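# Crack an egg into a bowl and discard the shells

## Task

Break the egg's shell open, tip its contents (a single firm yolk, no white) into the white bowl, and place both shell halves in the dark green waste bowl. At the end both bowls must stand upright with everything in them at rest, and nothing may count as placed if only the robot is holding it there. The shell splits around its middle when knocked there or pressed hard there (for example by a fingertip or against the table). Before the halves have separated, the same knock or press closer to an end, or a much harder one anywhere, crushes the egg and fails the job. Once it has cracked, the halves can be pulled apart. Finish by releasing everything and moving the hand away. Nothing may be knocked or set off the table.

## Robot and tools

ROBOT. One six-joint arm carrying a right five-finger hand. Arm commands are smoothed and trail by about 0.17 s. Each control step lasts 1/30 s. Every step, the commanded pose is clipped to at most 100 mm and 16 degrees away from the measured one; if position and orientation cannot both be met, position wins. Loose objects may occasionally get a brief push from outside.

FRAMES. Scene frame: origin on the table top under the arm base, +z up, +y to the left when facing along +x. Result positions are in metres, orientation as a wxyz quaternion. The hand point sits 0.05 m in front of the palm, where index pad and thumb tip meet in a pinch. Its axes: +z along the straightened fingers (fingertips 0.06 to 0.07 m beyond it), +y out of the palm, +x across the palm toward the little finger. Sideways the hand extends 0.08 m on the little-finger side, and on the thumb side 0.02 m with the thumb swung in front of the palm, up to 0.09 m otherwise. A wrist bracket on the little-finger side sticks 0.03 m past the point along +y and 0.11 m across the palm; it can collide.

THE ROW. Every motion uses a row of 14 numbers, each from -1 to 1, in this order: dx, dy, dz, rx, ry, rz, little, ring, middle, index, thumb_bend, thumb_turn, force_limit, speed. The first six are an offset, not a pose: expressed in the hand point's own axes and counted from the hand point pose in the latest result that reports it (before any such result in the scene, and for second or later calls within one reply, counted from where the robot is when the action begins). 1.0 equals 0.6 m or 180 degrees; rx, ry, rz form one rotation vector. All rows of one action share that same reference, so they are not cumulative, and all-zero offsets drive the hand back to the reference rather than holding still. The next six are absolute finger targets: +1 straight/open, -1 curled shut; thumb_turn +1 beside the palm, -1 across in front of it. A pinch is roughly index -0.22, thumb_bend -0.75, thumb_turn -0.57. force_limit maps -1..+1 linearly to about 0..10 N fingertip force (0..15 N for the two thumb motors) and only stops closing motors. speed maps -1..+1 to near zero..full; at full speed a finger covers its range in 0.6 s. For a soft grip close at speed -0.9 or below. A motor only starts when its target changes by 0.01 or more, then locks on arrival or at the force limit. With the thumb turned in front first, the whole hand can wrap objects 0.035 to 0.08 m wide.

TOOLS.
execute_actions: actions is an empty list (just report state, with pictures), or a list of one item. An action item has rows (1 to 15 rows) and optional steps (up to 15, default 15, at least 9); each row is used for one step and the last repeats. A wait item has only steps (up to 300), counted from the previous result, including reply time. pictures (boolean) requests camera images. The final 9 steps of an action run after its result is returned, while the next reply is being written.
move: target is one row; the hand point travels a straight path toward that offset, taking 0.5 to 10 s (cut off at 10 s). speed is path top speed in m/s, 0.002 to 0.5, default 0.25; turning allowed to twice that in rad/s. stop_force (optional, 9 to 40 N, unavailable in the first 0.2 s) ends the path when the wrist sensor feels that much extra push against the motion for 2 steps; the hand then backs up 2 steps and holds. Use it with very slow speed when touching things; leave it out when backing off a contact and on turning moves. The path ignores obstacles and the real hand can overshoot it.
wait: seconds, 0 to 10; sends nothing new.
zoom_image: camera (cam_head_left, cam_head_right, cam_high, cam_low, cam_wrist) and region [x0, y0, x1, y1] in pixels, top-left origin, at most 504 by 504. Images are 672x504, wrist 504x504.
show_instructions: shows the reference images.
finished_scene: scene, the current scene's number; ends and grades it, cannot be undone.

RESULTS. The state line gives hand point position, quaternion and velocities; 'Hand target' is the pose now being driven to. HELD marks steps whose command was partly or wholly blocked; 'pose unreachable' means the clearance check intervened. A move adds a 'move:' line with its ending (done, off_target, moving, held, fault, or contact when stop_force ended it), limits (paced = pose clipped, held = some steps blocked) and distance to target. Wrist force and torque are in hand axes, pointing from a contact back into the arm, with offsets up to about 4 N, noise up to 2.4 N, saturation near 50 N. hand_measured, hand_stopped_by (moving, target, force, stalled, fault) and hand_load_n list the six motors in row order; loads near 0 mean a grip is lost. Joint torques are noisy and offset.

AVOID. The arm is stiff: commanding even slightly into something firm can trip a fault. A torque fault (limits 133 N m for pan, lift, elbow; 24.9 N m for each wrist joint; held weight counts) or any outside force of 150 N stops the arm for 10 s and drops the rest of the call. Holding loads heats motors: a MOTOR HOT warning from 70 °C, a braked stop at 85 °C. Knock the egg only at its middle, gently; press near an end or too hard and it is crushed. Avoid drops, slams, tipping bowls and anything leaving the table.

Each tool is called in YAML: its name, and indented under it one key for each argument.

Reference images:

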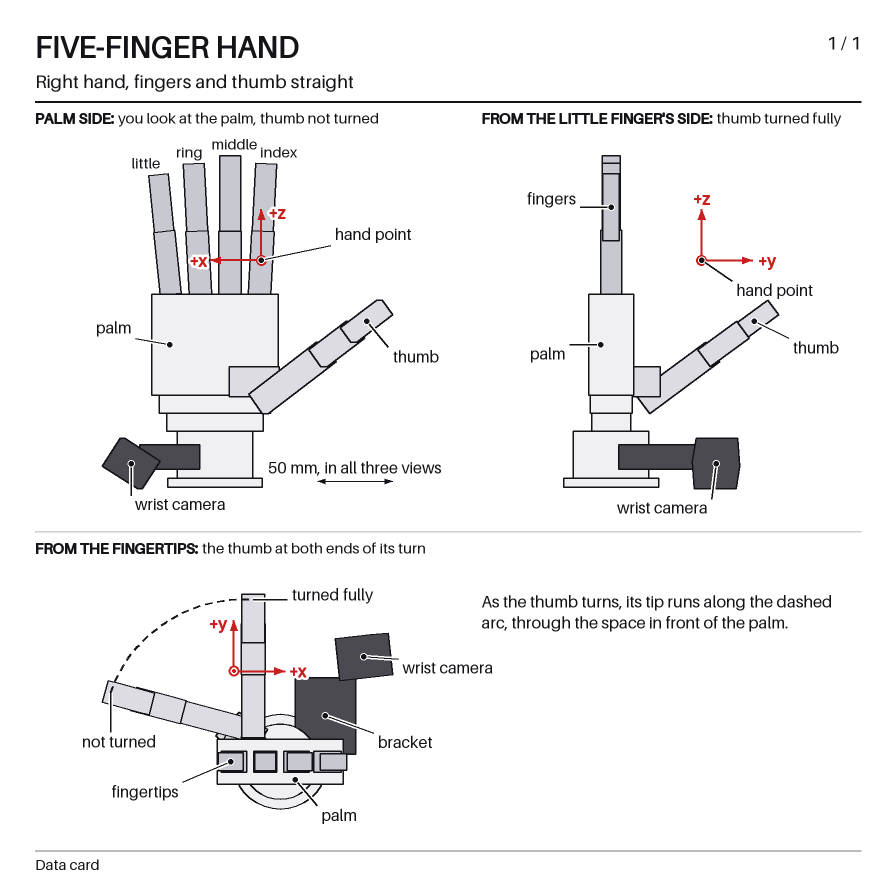

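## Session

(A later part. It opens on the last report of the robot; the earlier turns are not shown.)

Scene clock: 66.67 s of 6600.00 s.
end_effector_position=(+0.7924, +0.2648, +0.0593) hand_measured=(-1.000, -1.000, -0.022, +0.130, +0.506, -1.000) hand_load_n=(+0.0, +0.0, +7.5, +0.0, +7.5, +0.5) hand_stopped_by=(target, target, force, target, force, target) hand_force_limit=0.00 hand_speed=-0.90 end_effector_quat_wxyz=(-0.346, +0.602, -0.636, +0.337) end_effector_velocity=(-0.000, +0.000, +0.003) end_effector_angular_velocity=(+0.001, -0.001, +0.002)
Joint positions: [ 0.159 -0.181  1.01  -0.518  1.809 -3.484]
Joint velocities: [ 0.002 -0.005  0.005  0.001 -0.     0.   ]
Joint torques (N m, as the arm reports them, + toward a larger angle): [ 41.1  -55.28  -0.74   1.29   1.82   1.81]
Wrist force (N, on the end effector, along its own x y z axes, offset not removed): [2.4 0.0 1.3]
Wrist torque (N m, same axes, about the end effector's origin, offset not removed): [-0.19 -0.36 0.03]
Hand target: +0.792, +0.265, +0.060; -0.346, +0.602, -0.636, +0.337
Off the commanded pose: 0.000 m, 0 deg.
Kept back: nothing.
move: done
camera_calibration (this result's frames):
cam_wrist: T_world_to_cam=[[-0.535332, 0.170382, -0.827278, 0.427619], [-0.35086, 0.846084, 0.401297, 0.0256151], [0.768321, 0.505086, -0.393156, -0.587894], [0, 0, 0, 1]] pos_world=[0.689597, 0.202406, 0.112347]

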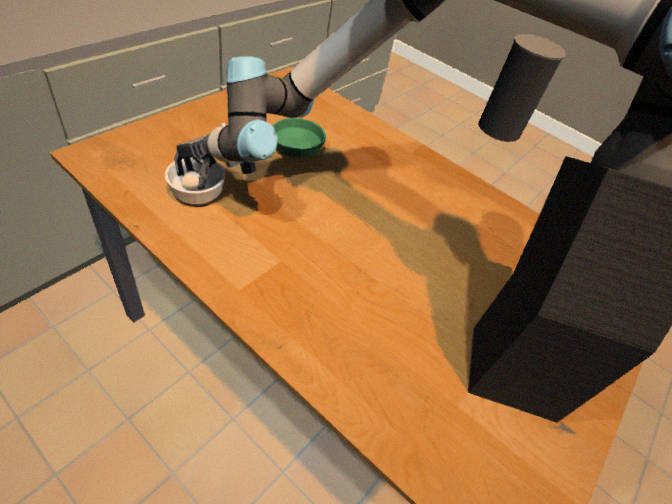

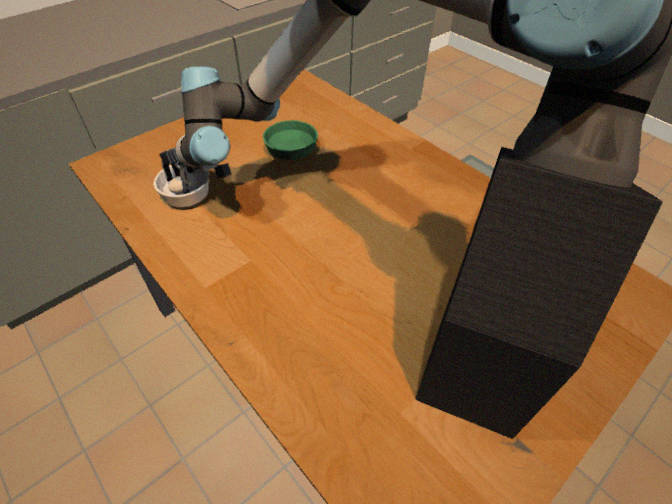

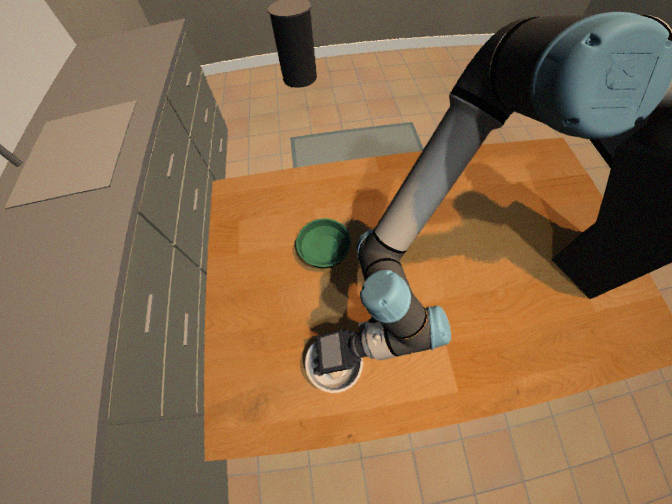

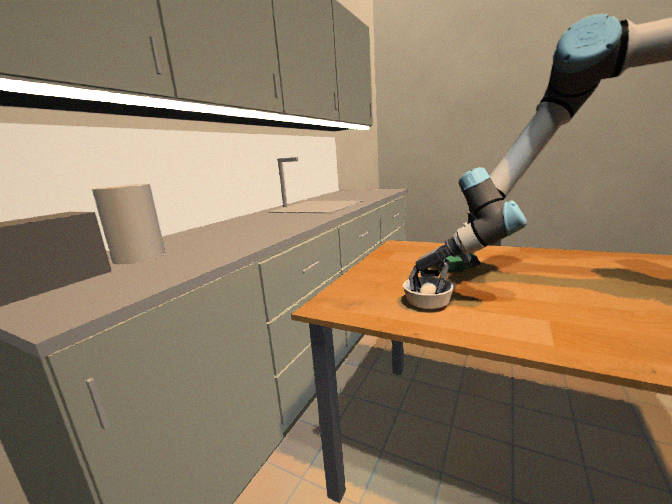

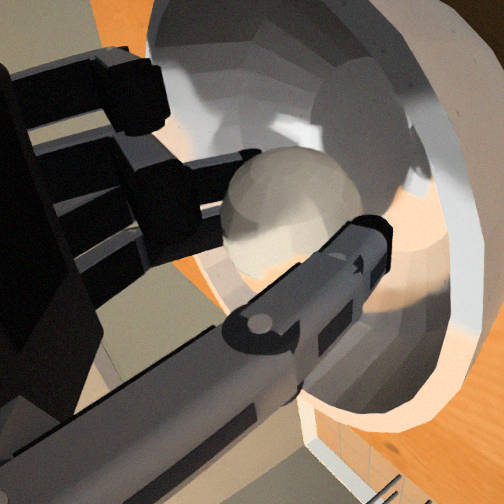

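move:
  target: [0,0,0,0,0,0,-1,-1,-0.2,-0.2,0.3,-1,0.6,-0.9]

zoom_image:
  camera: "cam_head_left"
  region: [155, 130, 245, 215]

Scene clock: 69.00 s of 6600.00 s.
end_effector_position=(+0.7924, +0.2648, +0.0593) hand_measured=(-1.000, -1.000, -0.022, -0.050, +0.508, -1.000) hand_load_n=(+0.0, +0.0, +3.0, +8.0, +11.0, -1.5) hand_stopped_by=(target, target, force, force, force, target) hand_force_limit=0.60 hand_speed=-0.90 end_effector_quat_wxyz=(-0.346, +0.602, -0.636, +0.337) end_effector_velocity=(-0.001, +0.001, -0.001) end_effector_angular_velocity=(+0.001, +0.002, +0.001)
Joint positions: [ 0.159 -0.181  1.01  -0.518  1.809 -3.484]
Joint velocities: [-0.     0.001  0.     0.001 -0.001  0.   ]
Joint torques (N m, as the arm reports them, + toward a larger angle): [ 15.16 -42.58 -15.75   0.11  -2.69  -1.45]
Wrist force (N, on the end effector, along its own x y z axes, offset not removed): [6.6 3.1 1.3]
Wrist torque (N m, same axes, about the end effector's origin, offset not removed): [0.06 -0.86 0.42]
Hand target: +0.792, +0.265, +0.059; -0.346, +0.602, -0.636, +0.337
Off the commanded pose: 0.000 m, 0 deg.
Kept back: nothing.
move: done
camera_calibration (this result's frames):
cam_wrist: T_world_to_cam=[[-0.535343, 0.170429, -0.827261, 0.427611], [-0.350841, 0.84607, 0.401343, 0.0255927], [0.768322, 0.505093, -0.393145, -0.587897], [0, 0, 0, 1]] pos_world=[0.689592, 0.202413, 0.112346]

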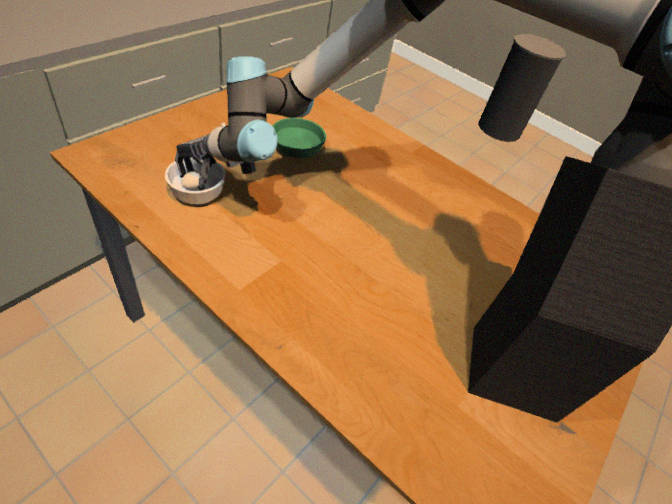

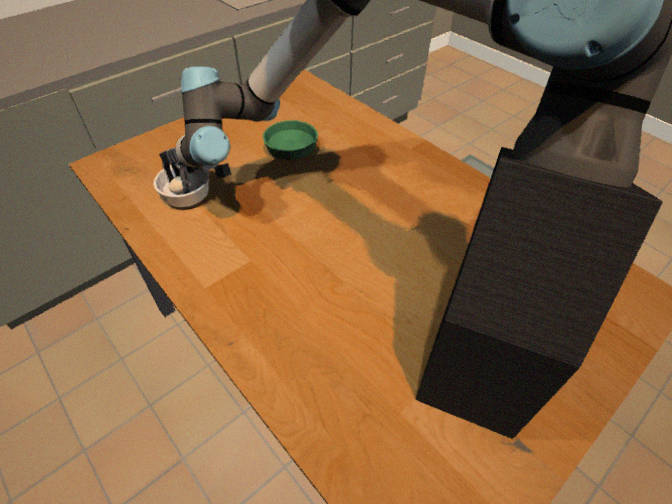

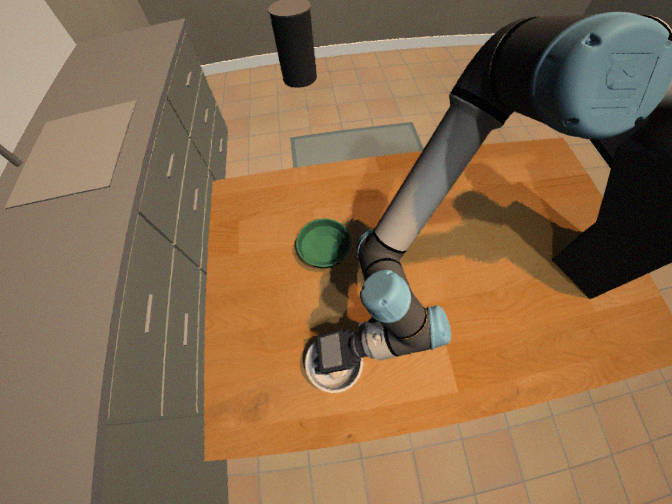

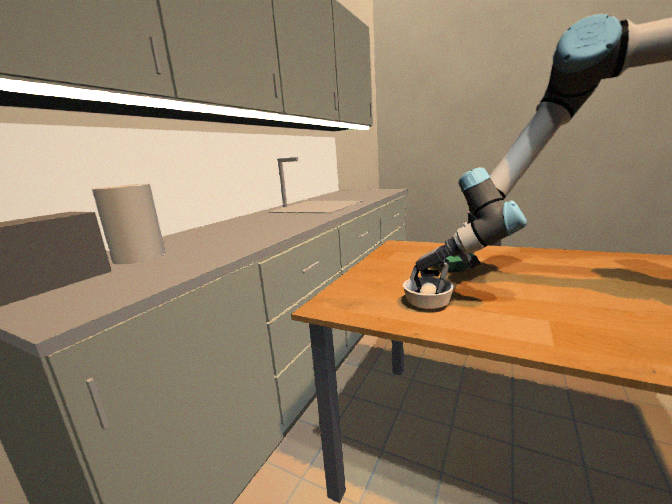

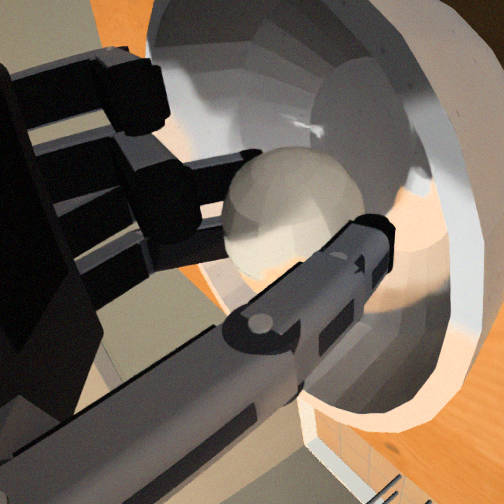

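Region (155, 130, 245, 215) of cam_head_left's 672x504 image, scaled by 5.600, with more detail than that image has.

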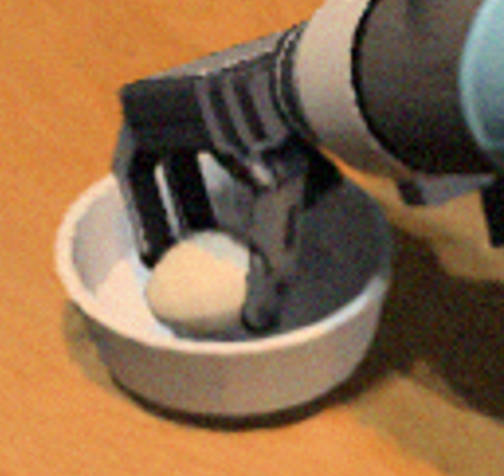

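move:
  target: [0.001,0.026,0.017,0,0,0,-1,-1,-0.2,-0.2,0.3,-1,0.6,-0.9]
  speed: 0.03

move:
  target: [0,0,0,0,0,0,-1,-1,0.1,0.1,0.65,-1,0.6,-0.85]

move:
  target: [-0.002,-0.06,-0.038,0,0,0,-1,-1,0.1,0.1,0.65,-1,0.6,-0.85]
  speed: 0.05

move:
  target: [0,0,0,0,0,0,-1,-1,-0.2,-1,0.65,-1,0.6,0]

move:
  target: [-0.008,0.008,-0.014,0,0,0,-1,-1,-0.2,-1,-0.4,-0.55,0.6,0]
  speed: 0.05

zoom_image:
  camera: "cam_head_left"
  region: [155, 130, 245, 215]

zoom_image:
  camera: "cam_low"
  region: [390, 240, 470, 315]

Scene clock: 70.83 s of 6600.00 s.
end_effector_position=(+0.7926, +0.2649, +0.0409) hand_measured=(-1.000, -1.000, -0.022, -0.050, +0.508, -1.000) hand_load_n=(+0.0, +0.0, +3.0, +8.0, +11.0, -1.5) hand_stopped_by=(target, target, force, force, force, target) hand_force_limit=0.60 hand_speed=-0.90 end_effector_quat_wxyz=(-0.346, +0.602, -0.636, +0.337) end_effector_velocity=(+0.001, +0.000, -0.002) end_effector_angular_velocity=(-0.000, -0.002, -0.000)
Joint positions: [ 0.147 -0.144  0.975 -0.521  1.798 -3.488]
Joint velocities: [-0.001  0.005 -0.006 -0.001 -0.002 -0.001]
Joint torques (N m, as the arm reports them, + toward a larger angle): [ 15.29 -41.99 -14.15  -0.54  -2.75  -1.34]
Wrist force (N, on the end effector, along its own x y z axes, offset not removed): [1.1 2.8 -0.4]
Wrist torque (N m, same axes, about the end effector's origin, offset not removed): [0.46 -0.05 0.05]
Hand target: +0.793, +0.265, +0.041; -0.346, +0.602, -0.636, +0.337
Off the commanded pose: 0.000 m, 0 deg.
Kept back: nothing.
move: done
camera_calibration (this result's frames):
cam_wrist: T_world_to_cam=[[-0.535289, 0.170431, -0.827296, 0.412507], [-0.350847, 0.846082, 0.401312, 0.0330154], [0.768356, 0.505072, -0.393104, -0.595378], [0, 0, 0, 1]] pos_world=[0.689856, 0.202471, 0.0939711]

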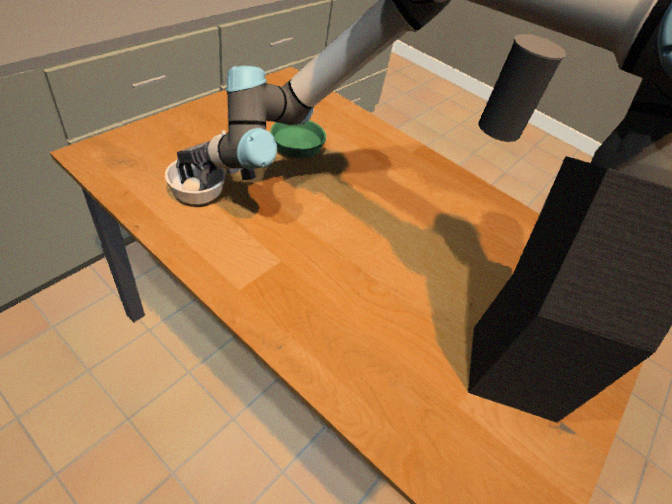

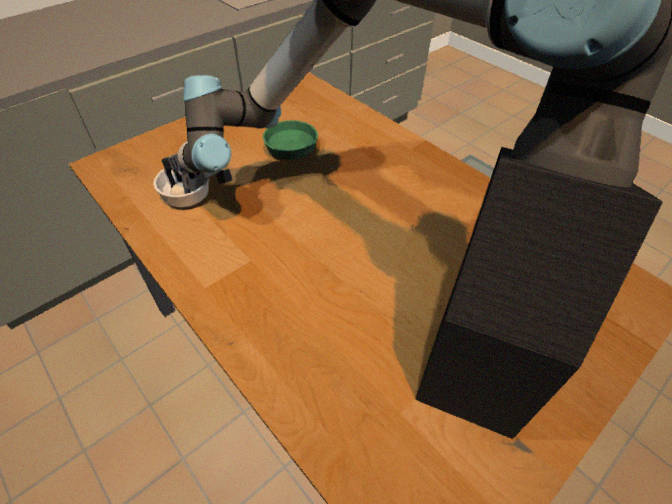

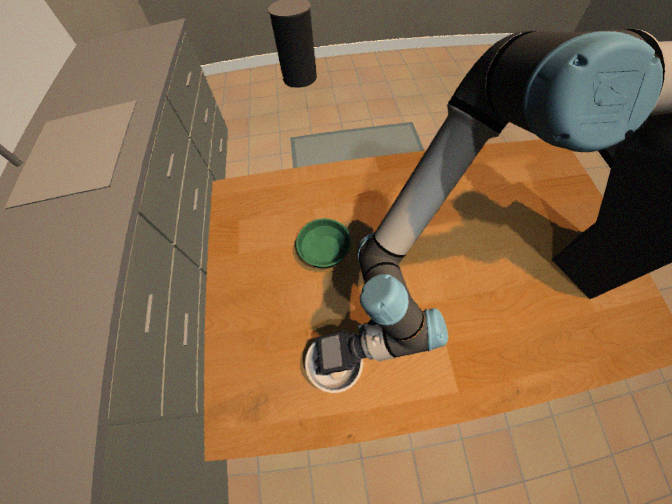

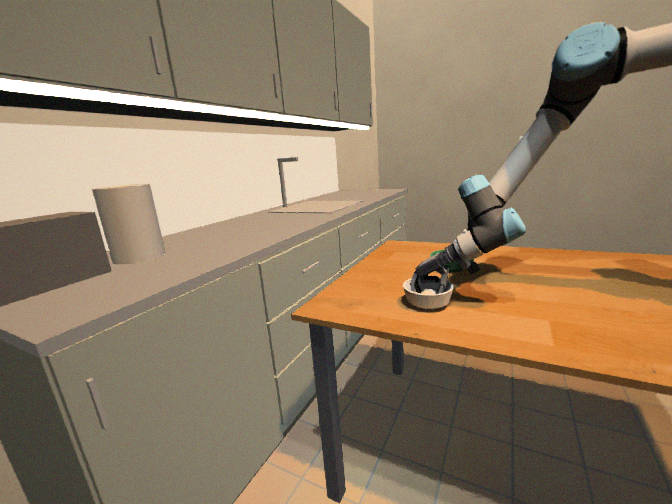

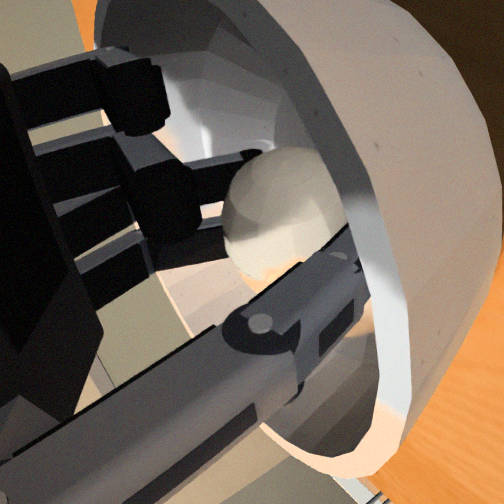

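Scene clock: 72.03 s of 6600.00 s.
end_effector_position=(+0.7926, +0.2648, +0.0409) hand_measured=(-1.000, -1.000, +0.100, +0.100, +0.650, -1.000) hand_load_n=(+0.0, +0.0, +0.0, +0.0, +0.0, +0.0) hand_stopped_by=(target, target, target, target, target, target) hand_force_limit=0.60 hand_speed=-0.85 end_effector_quat_wxyz=(-0.346, +0.602, -0.636, +0.337) end_effector_velocity=(-0.001, +0.000, -0.001) end_effector_angular_velocity=(-0.000, +0.002, +0.000)
Joint positions: [ 0.147 -0.144  0.975 -0.521  1.798 -3.488]
Joint velocities: [ 0.     0.001 -0.     0.001  0.     0.   ]
Joint torques (N m, as the arm reports them, + toward a larger angle): [ 30.39 -56.51  -0.9   -0.19   1.62  -0.37]
Wrist force (N, on the end effector, along its own x y z axes, offset not removed): [-2.1 0.9 1.7]
Wrist torque (N m, same axes, about the end effector's origin, offset not removed): [0.06 -0.06 -0.20]
Hand target: +0.793, +0.265, +0.041; -0.346, +0.602, -0.636, +0.337
Off the commanded pose: 0.000 m, 0 deg.
Kept back: nothing.
move: done
camera_calibration (this result's frames):
cam_wrist: T_world_to_cam=[[-0.535301, 0.170431, -0.827288, 0.412508], [-0.350809, 0.846104, 0.4013, 0.0330223], [0.768366, 0.505036, -0.393131, -0.595365], [0, 0, 0, 1]] pos_world=[0.689858, 0.202436, 0.0939547]

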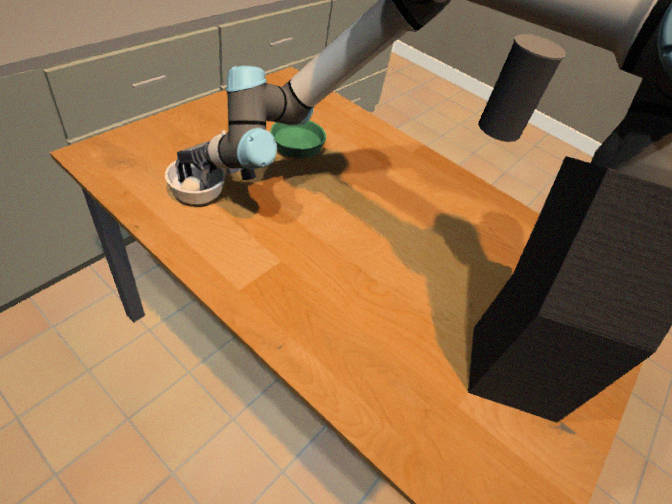

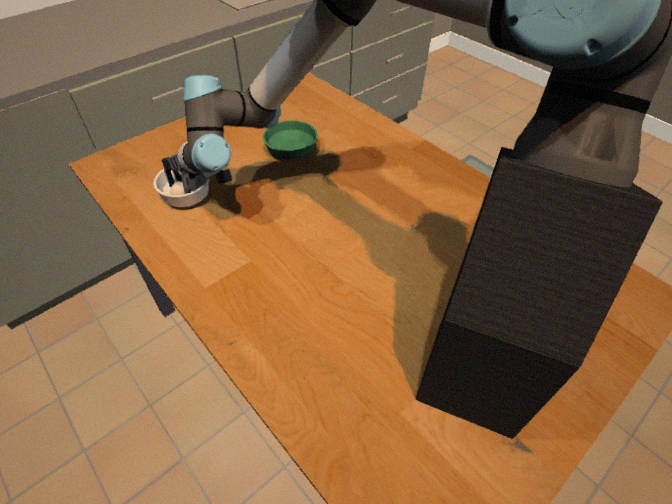

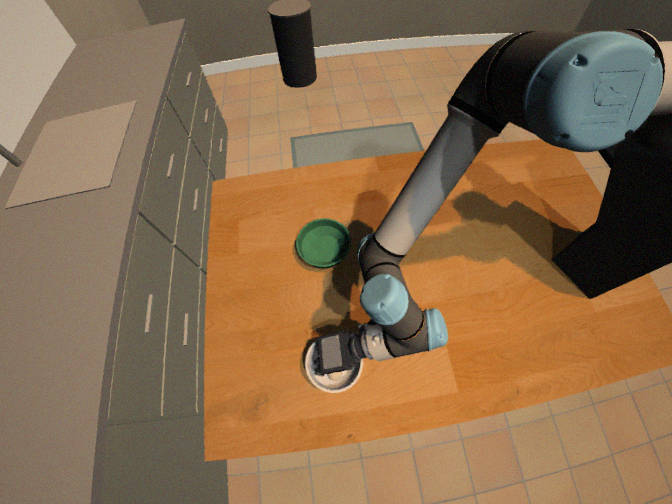

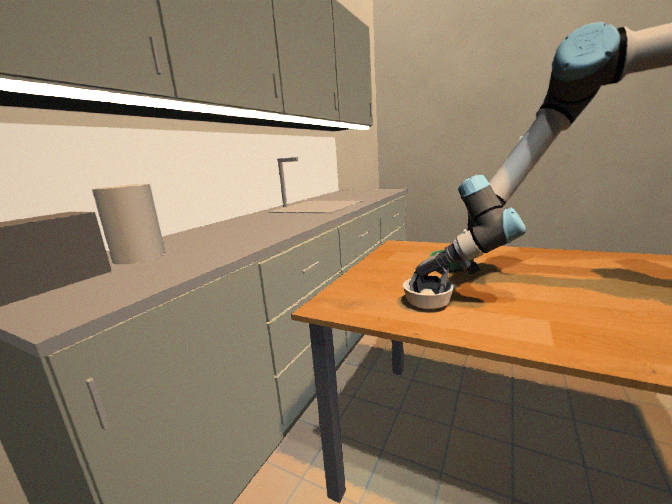

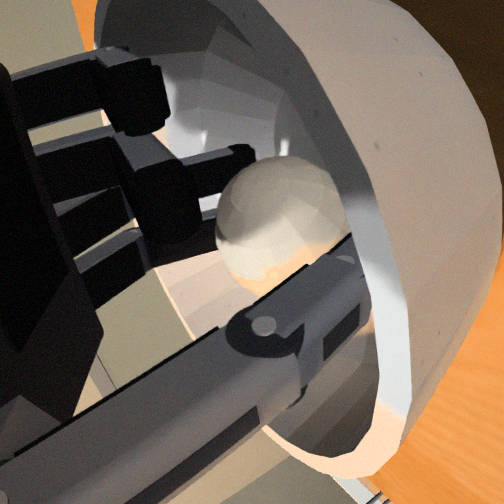

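Scene clock: 73.30 s of 6600.00 s.
end_effector_position=(+0.7926, +0.2645, +0.0833) hand_measured=(-1.000, -1.000, +0.100, +0.100, +0.650, -1.000) hand_load_n=(+0.0, +0.0, +0.0, +0.0, +0.0, +0.0) hand_stopped_by=(target, target, target, target, target, target) hand_force_limit=0.60 hand_speed=-0.85 end_effector_quat_wxyz=(-0.346, +0.602, -0.636, +0.337) end_effector_velocity=(+0.000, -0.000, +0.003) end_effector_angular_velocity=(+0.000, -0.000, +0.000)
Joint positions: [ 0.175 -0.227  1.049 -0.509  1.824 -3.479]
Joint velocities: [ 0.001 -0.005  0.005  0.001  0.001  0.001]
Joint torques (N m, as the arm reports them, + toward a larger angle): [ 40.74 -58.17  -2.41   1.38   1.7    1.6 ]
Wrist force (N, on the end effector, along its own x y z axes, offset not removed): [1.6 1.3 1.0]
Wrist torque (N m, same axes, about the end effector's origin, offset not removed): [0.19 -0.37 0.42]
Hand target: +0.793, +0.264, +0.084; -0.346, +0.602, -0.636, +0.337
Off the commanded pose: 0.000 m, 0 deg.
Kept back: nothing.
move: done
camera_calibration (this result's frames):
cam_wrist: T_world_to_cam=[[-0.535303, 0.170455, -0.827282, 0.447619], [-0.350799, 0.846098, 0.401321, 0.0162903], [0.768369, 0.505038, -0.393123, -0.578535], [0, 0, 0, 1]] pos_world=[0.689855, 0.2021, 0.136334]

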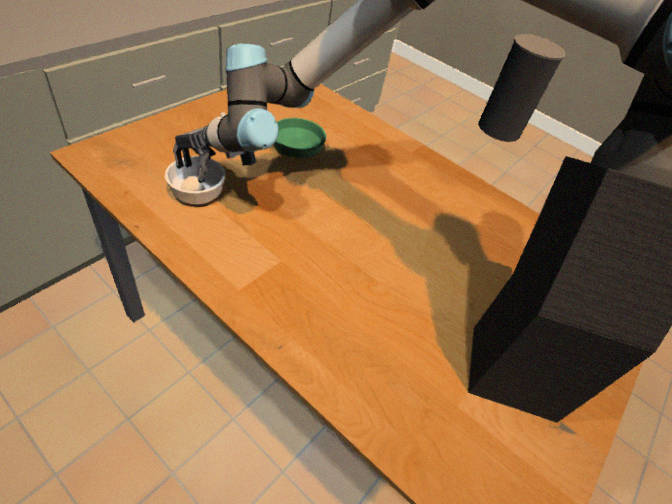

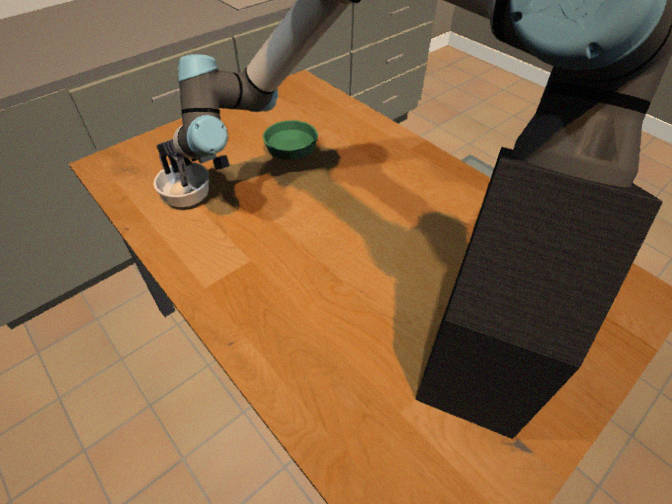

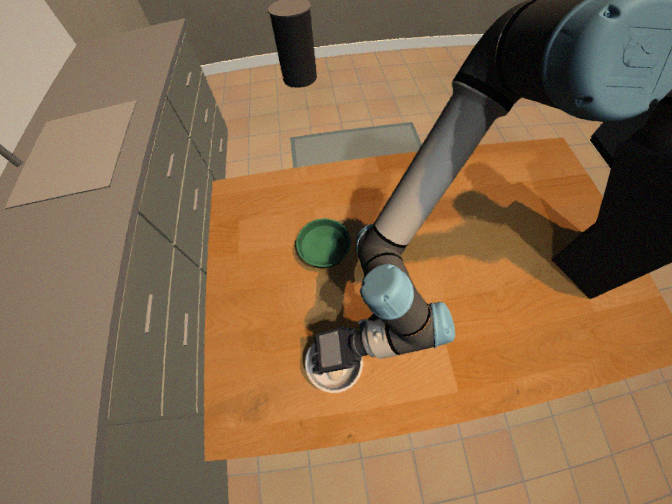

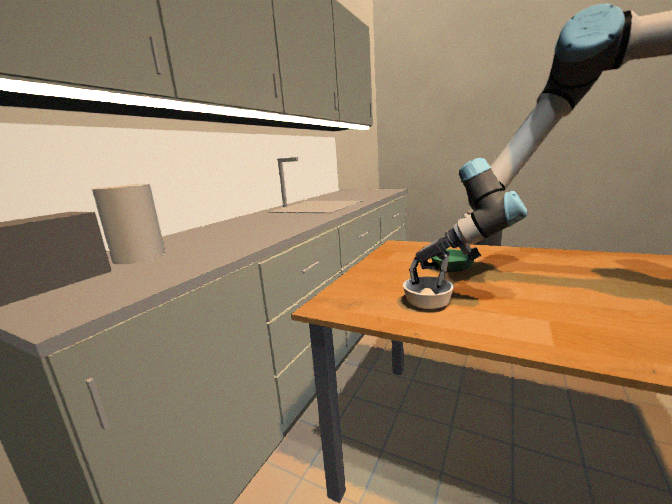

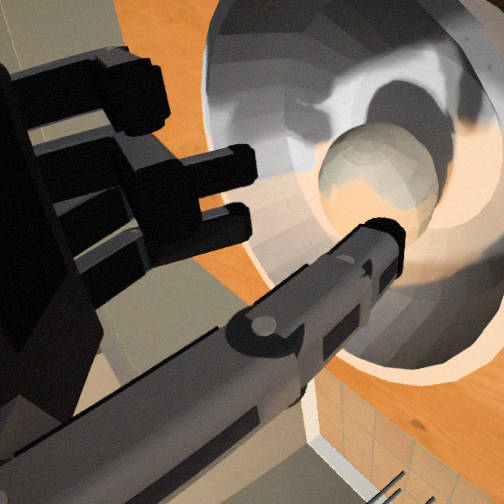

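Scene clock: 74.23 s of 6600.00 s.
end_effector_position=(+0.7926, +0.2645, +0.0833) hand_measured=(-1.000, -1.000, -0.200, -1.000, +0.650, -1.000) hand_load_n=(+0.0, +0.0, +0.0, +0.0, +0.0, +0.0) hand_stopped_by=(target, target, target, target, target, target) hand_force_limit=0.60 hand_speed=0.00 end_effector_quat_wxyz=(-0.346, +0.602, -0.636, +0.337) end_effector_velocity=(-0.001, +0.000, -0.001) end_effector_angular_velocity=(-0.001, +0.002, -0.001)
Joint positions: [ 0.175 -0.227  1.049 -0.509  1.824 -3.479]
Joint velocities: [-0.     0.002 -0.     0.001  0.002  0.   ]
Joint torques (N m, as the arm reports them, + toward a larger angle): [ 29.8  -42.67 -14.38   0.86  -2.39   1.09]
Wrist force (N, on the end effector, along its own x y z axes, offset not removed): [-3.0 0.0 0.3]
Wrist torque (N m, same axes, about the end effector's origin, offset not removed): [-0.11 0.48 -0.22]
Hand target: +0.793, +0.265, +0.083; -0.346, +0.602, -0.636, +0.337
Off the commanded pose: 0.000 m, 0 deg.
Kept back: nothing.
move: done
camera_calibration (this result's frames):
cam_wrist: T_world_to_cam=[[-0.535312, 0.170452, -0.827277, 0.447628], [-0.350801, 0.846095, 0.401325, 0.01626], [0.768362, 0.505043, -0.39313, -0.578531], [0, 0, 0, 1]] pos_world=[0.689846, 0.202126, 0.136348]

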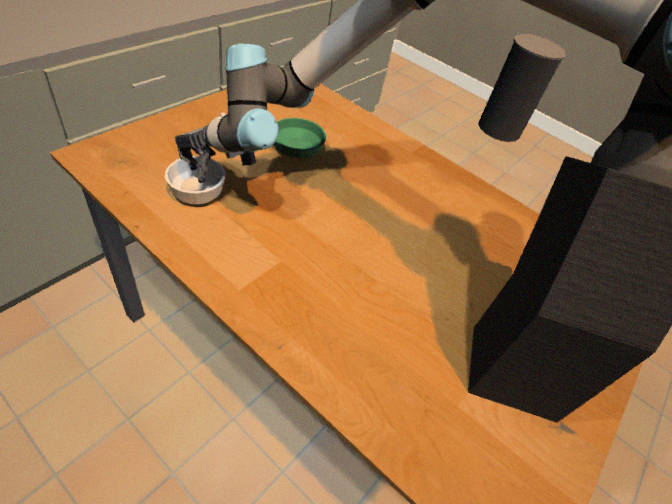

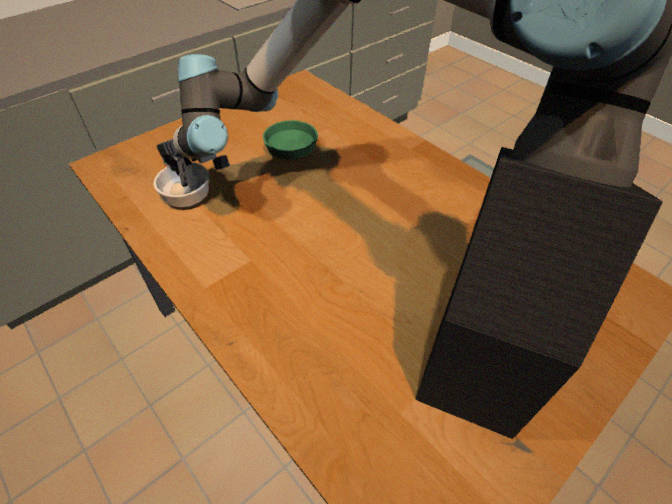

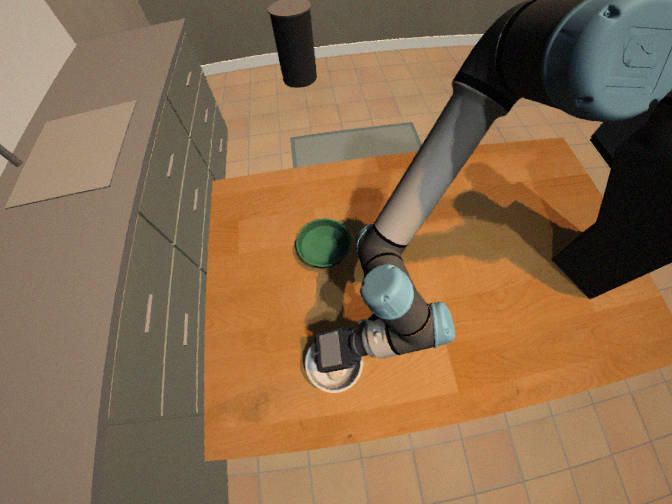

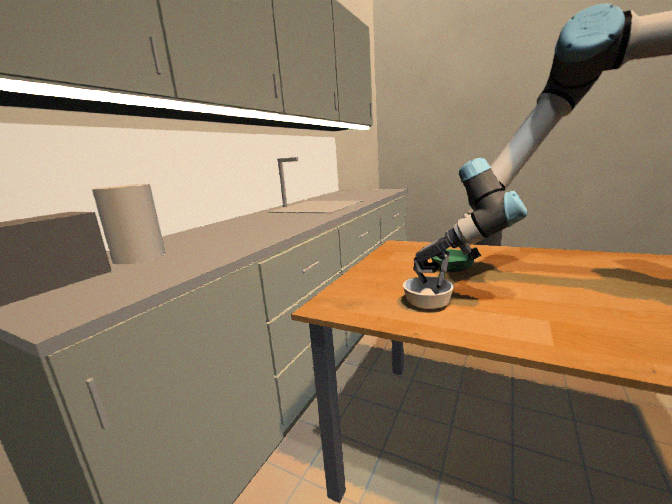

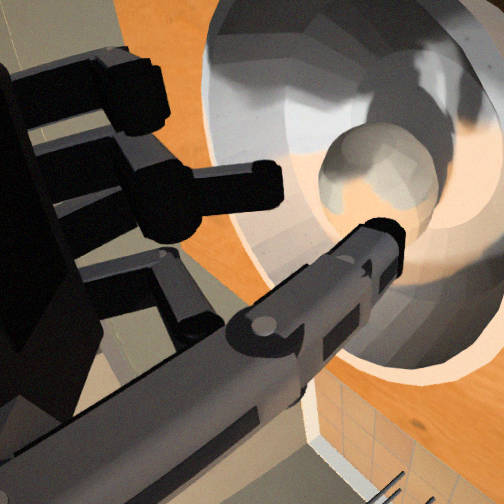

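Scene clock: 75.50 s of 6600.00 s.
end_effector_position=(+0.7831, +0.2696, +0.0839) hand_measured=(-1.000, -1.000, -0.200, -1.000, -0.386, -0.550) hand_load_n=(+0.0, +0.0, +0.0, -3.0, +9.0, +1.0) hand_stopped_by=(target, target, target, target, stalled, target) hand_force_limit=0.60 hand_speed=0.00 end_effector_quat_wxyz=(-0.346, +0.602, -0.636, +0.337) end_effector_velocity=(+0.000, -0.000, +0.000) end_effector_angular_velocity=(+0.000, -0.001, +0.000)
Joint positions: [ 0.182 -0.234  1.081 -0.533  1.832 -3.477]
Joint velocities: [ 0.    -0.001  0.    -0.    -0.     0.   ]
Joint torques (N m, as the arm reports them, + toward a larger angle): [ 40.05 -55.84  -1.94  -1.     2.     1.77]
Wrist force (N, on the end effector, along its own x y z axes, offset not removed): [2.8 -2.8 -4.0]
Wrist torque (N m, same axes, about the end effector's origin, offset not removed): [-0.21 -0.21 -0.02]
Hand target: +0.783, +0.270, +0.084; -0.346, +0.602, -0.636, +0.337
Off the commanded pose: 0.000 m, 0 deg.
Kept back: nothing.
move: done
camera_calibration (this result's frames):
cam_wrist: T_world_to_cam=[[-0.53531, 0.170459, -0.827277, 0.442178], [-0.350799, 0.846094, 0.40133, 0.00835671], [0.768364, 0.505044, -0.393126, -0.573588], [0, 0, 0, 1]] pos_world=[0.680358, 0.207243, 0.136957]

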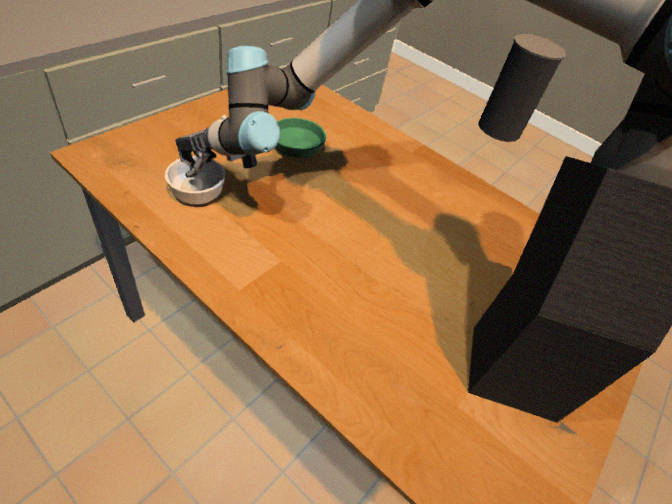

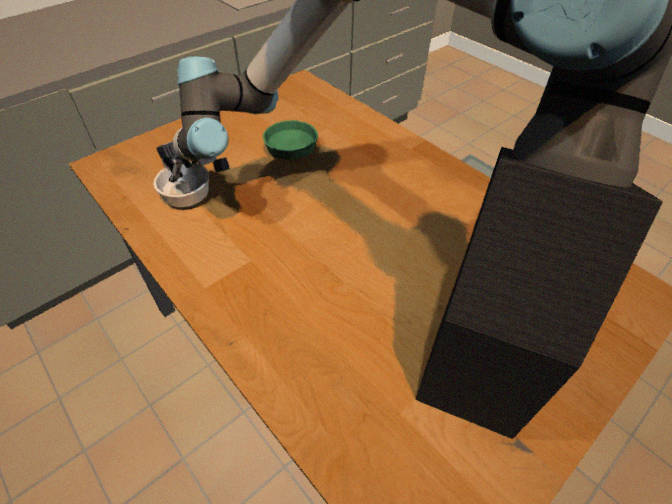

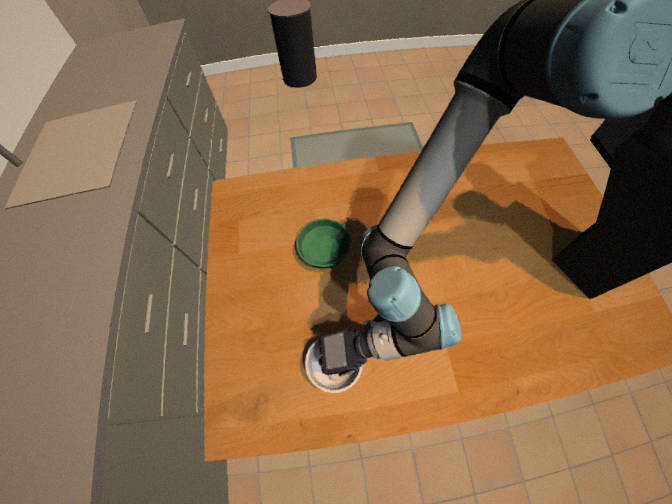

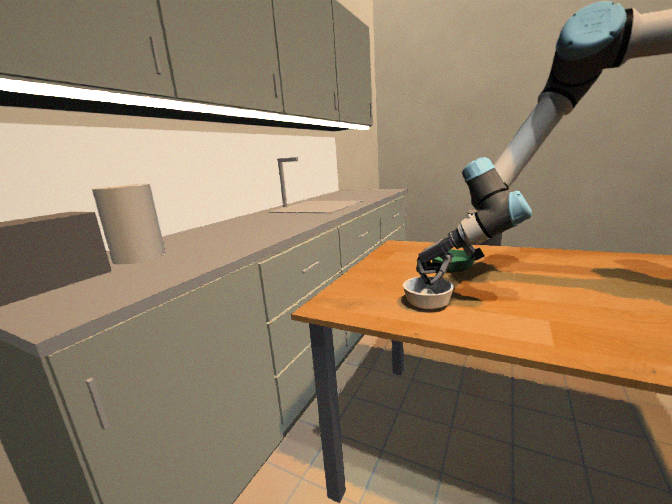

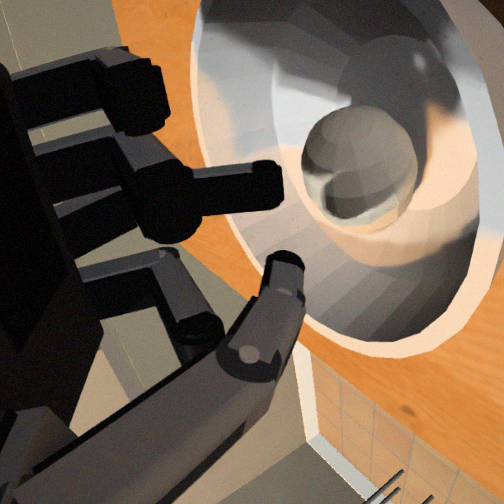

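Region (155, 130, 245, 215) of cam_head_left's 672x504 image, scaled by 5.600, with more detail than that image has.

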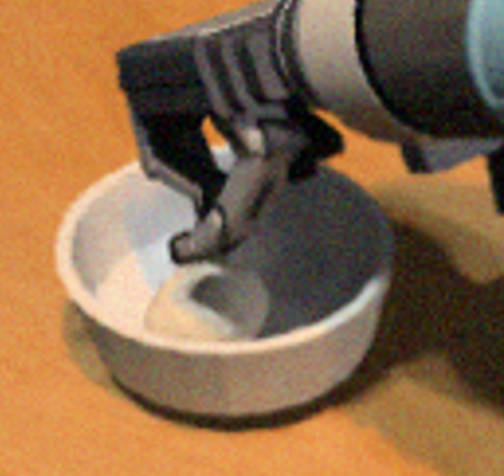

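Region (390, 240, 470, 315) of cam_low's 672x504 image, scaled by 6.300, with more detail than that image has; it fills the top 472 rows of this view, and the rest is white.

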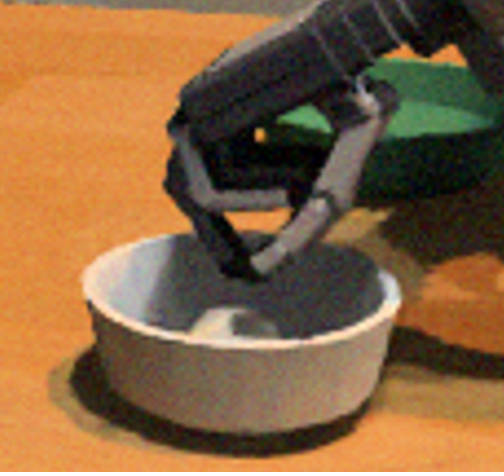

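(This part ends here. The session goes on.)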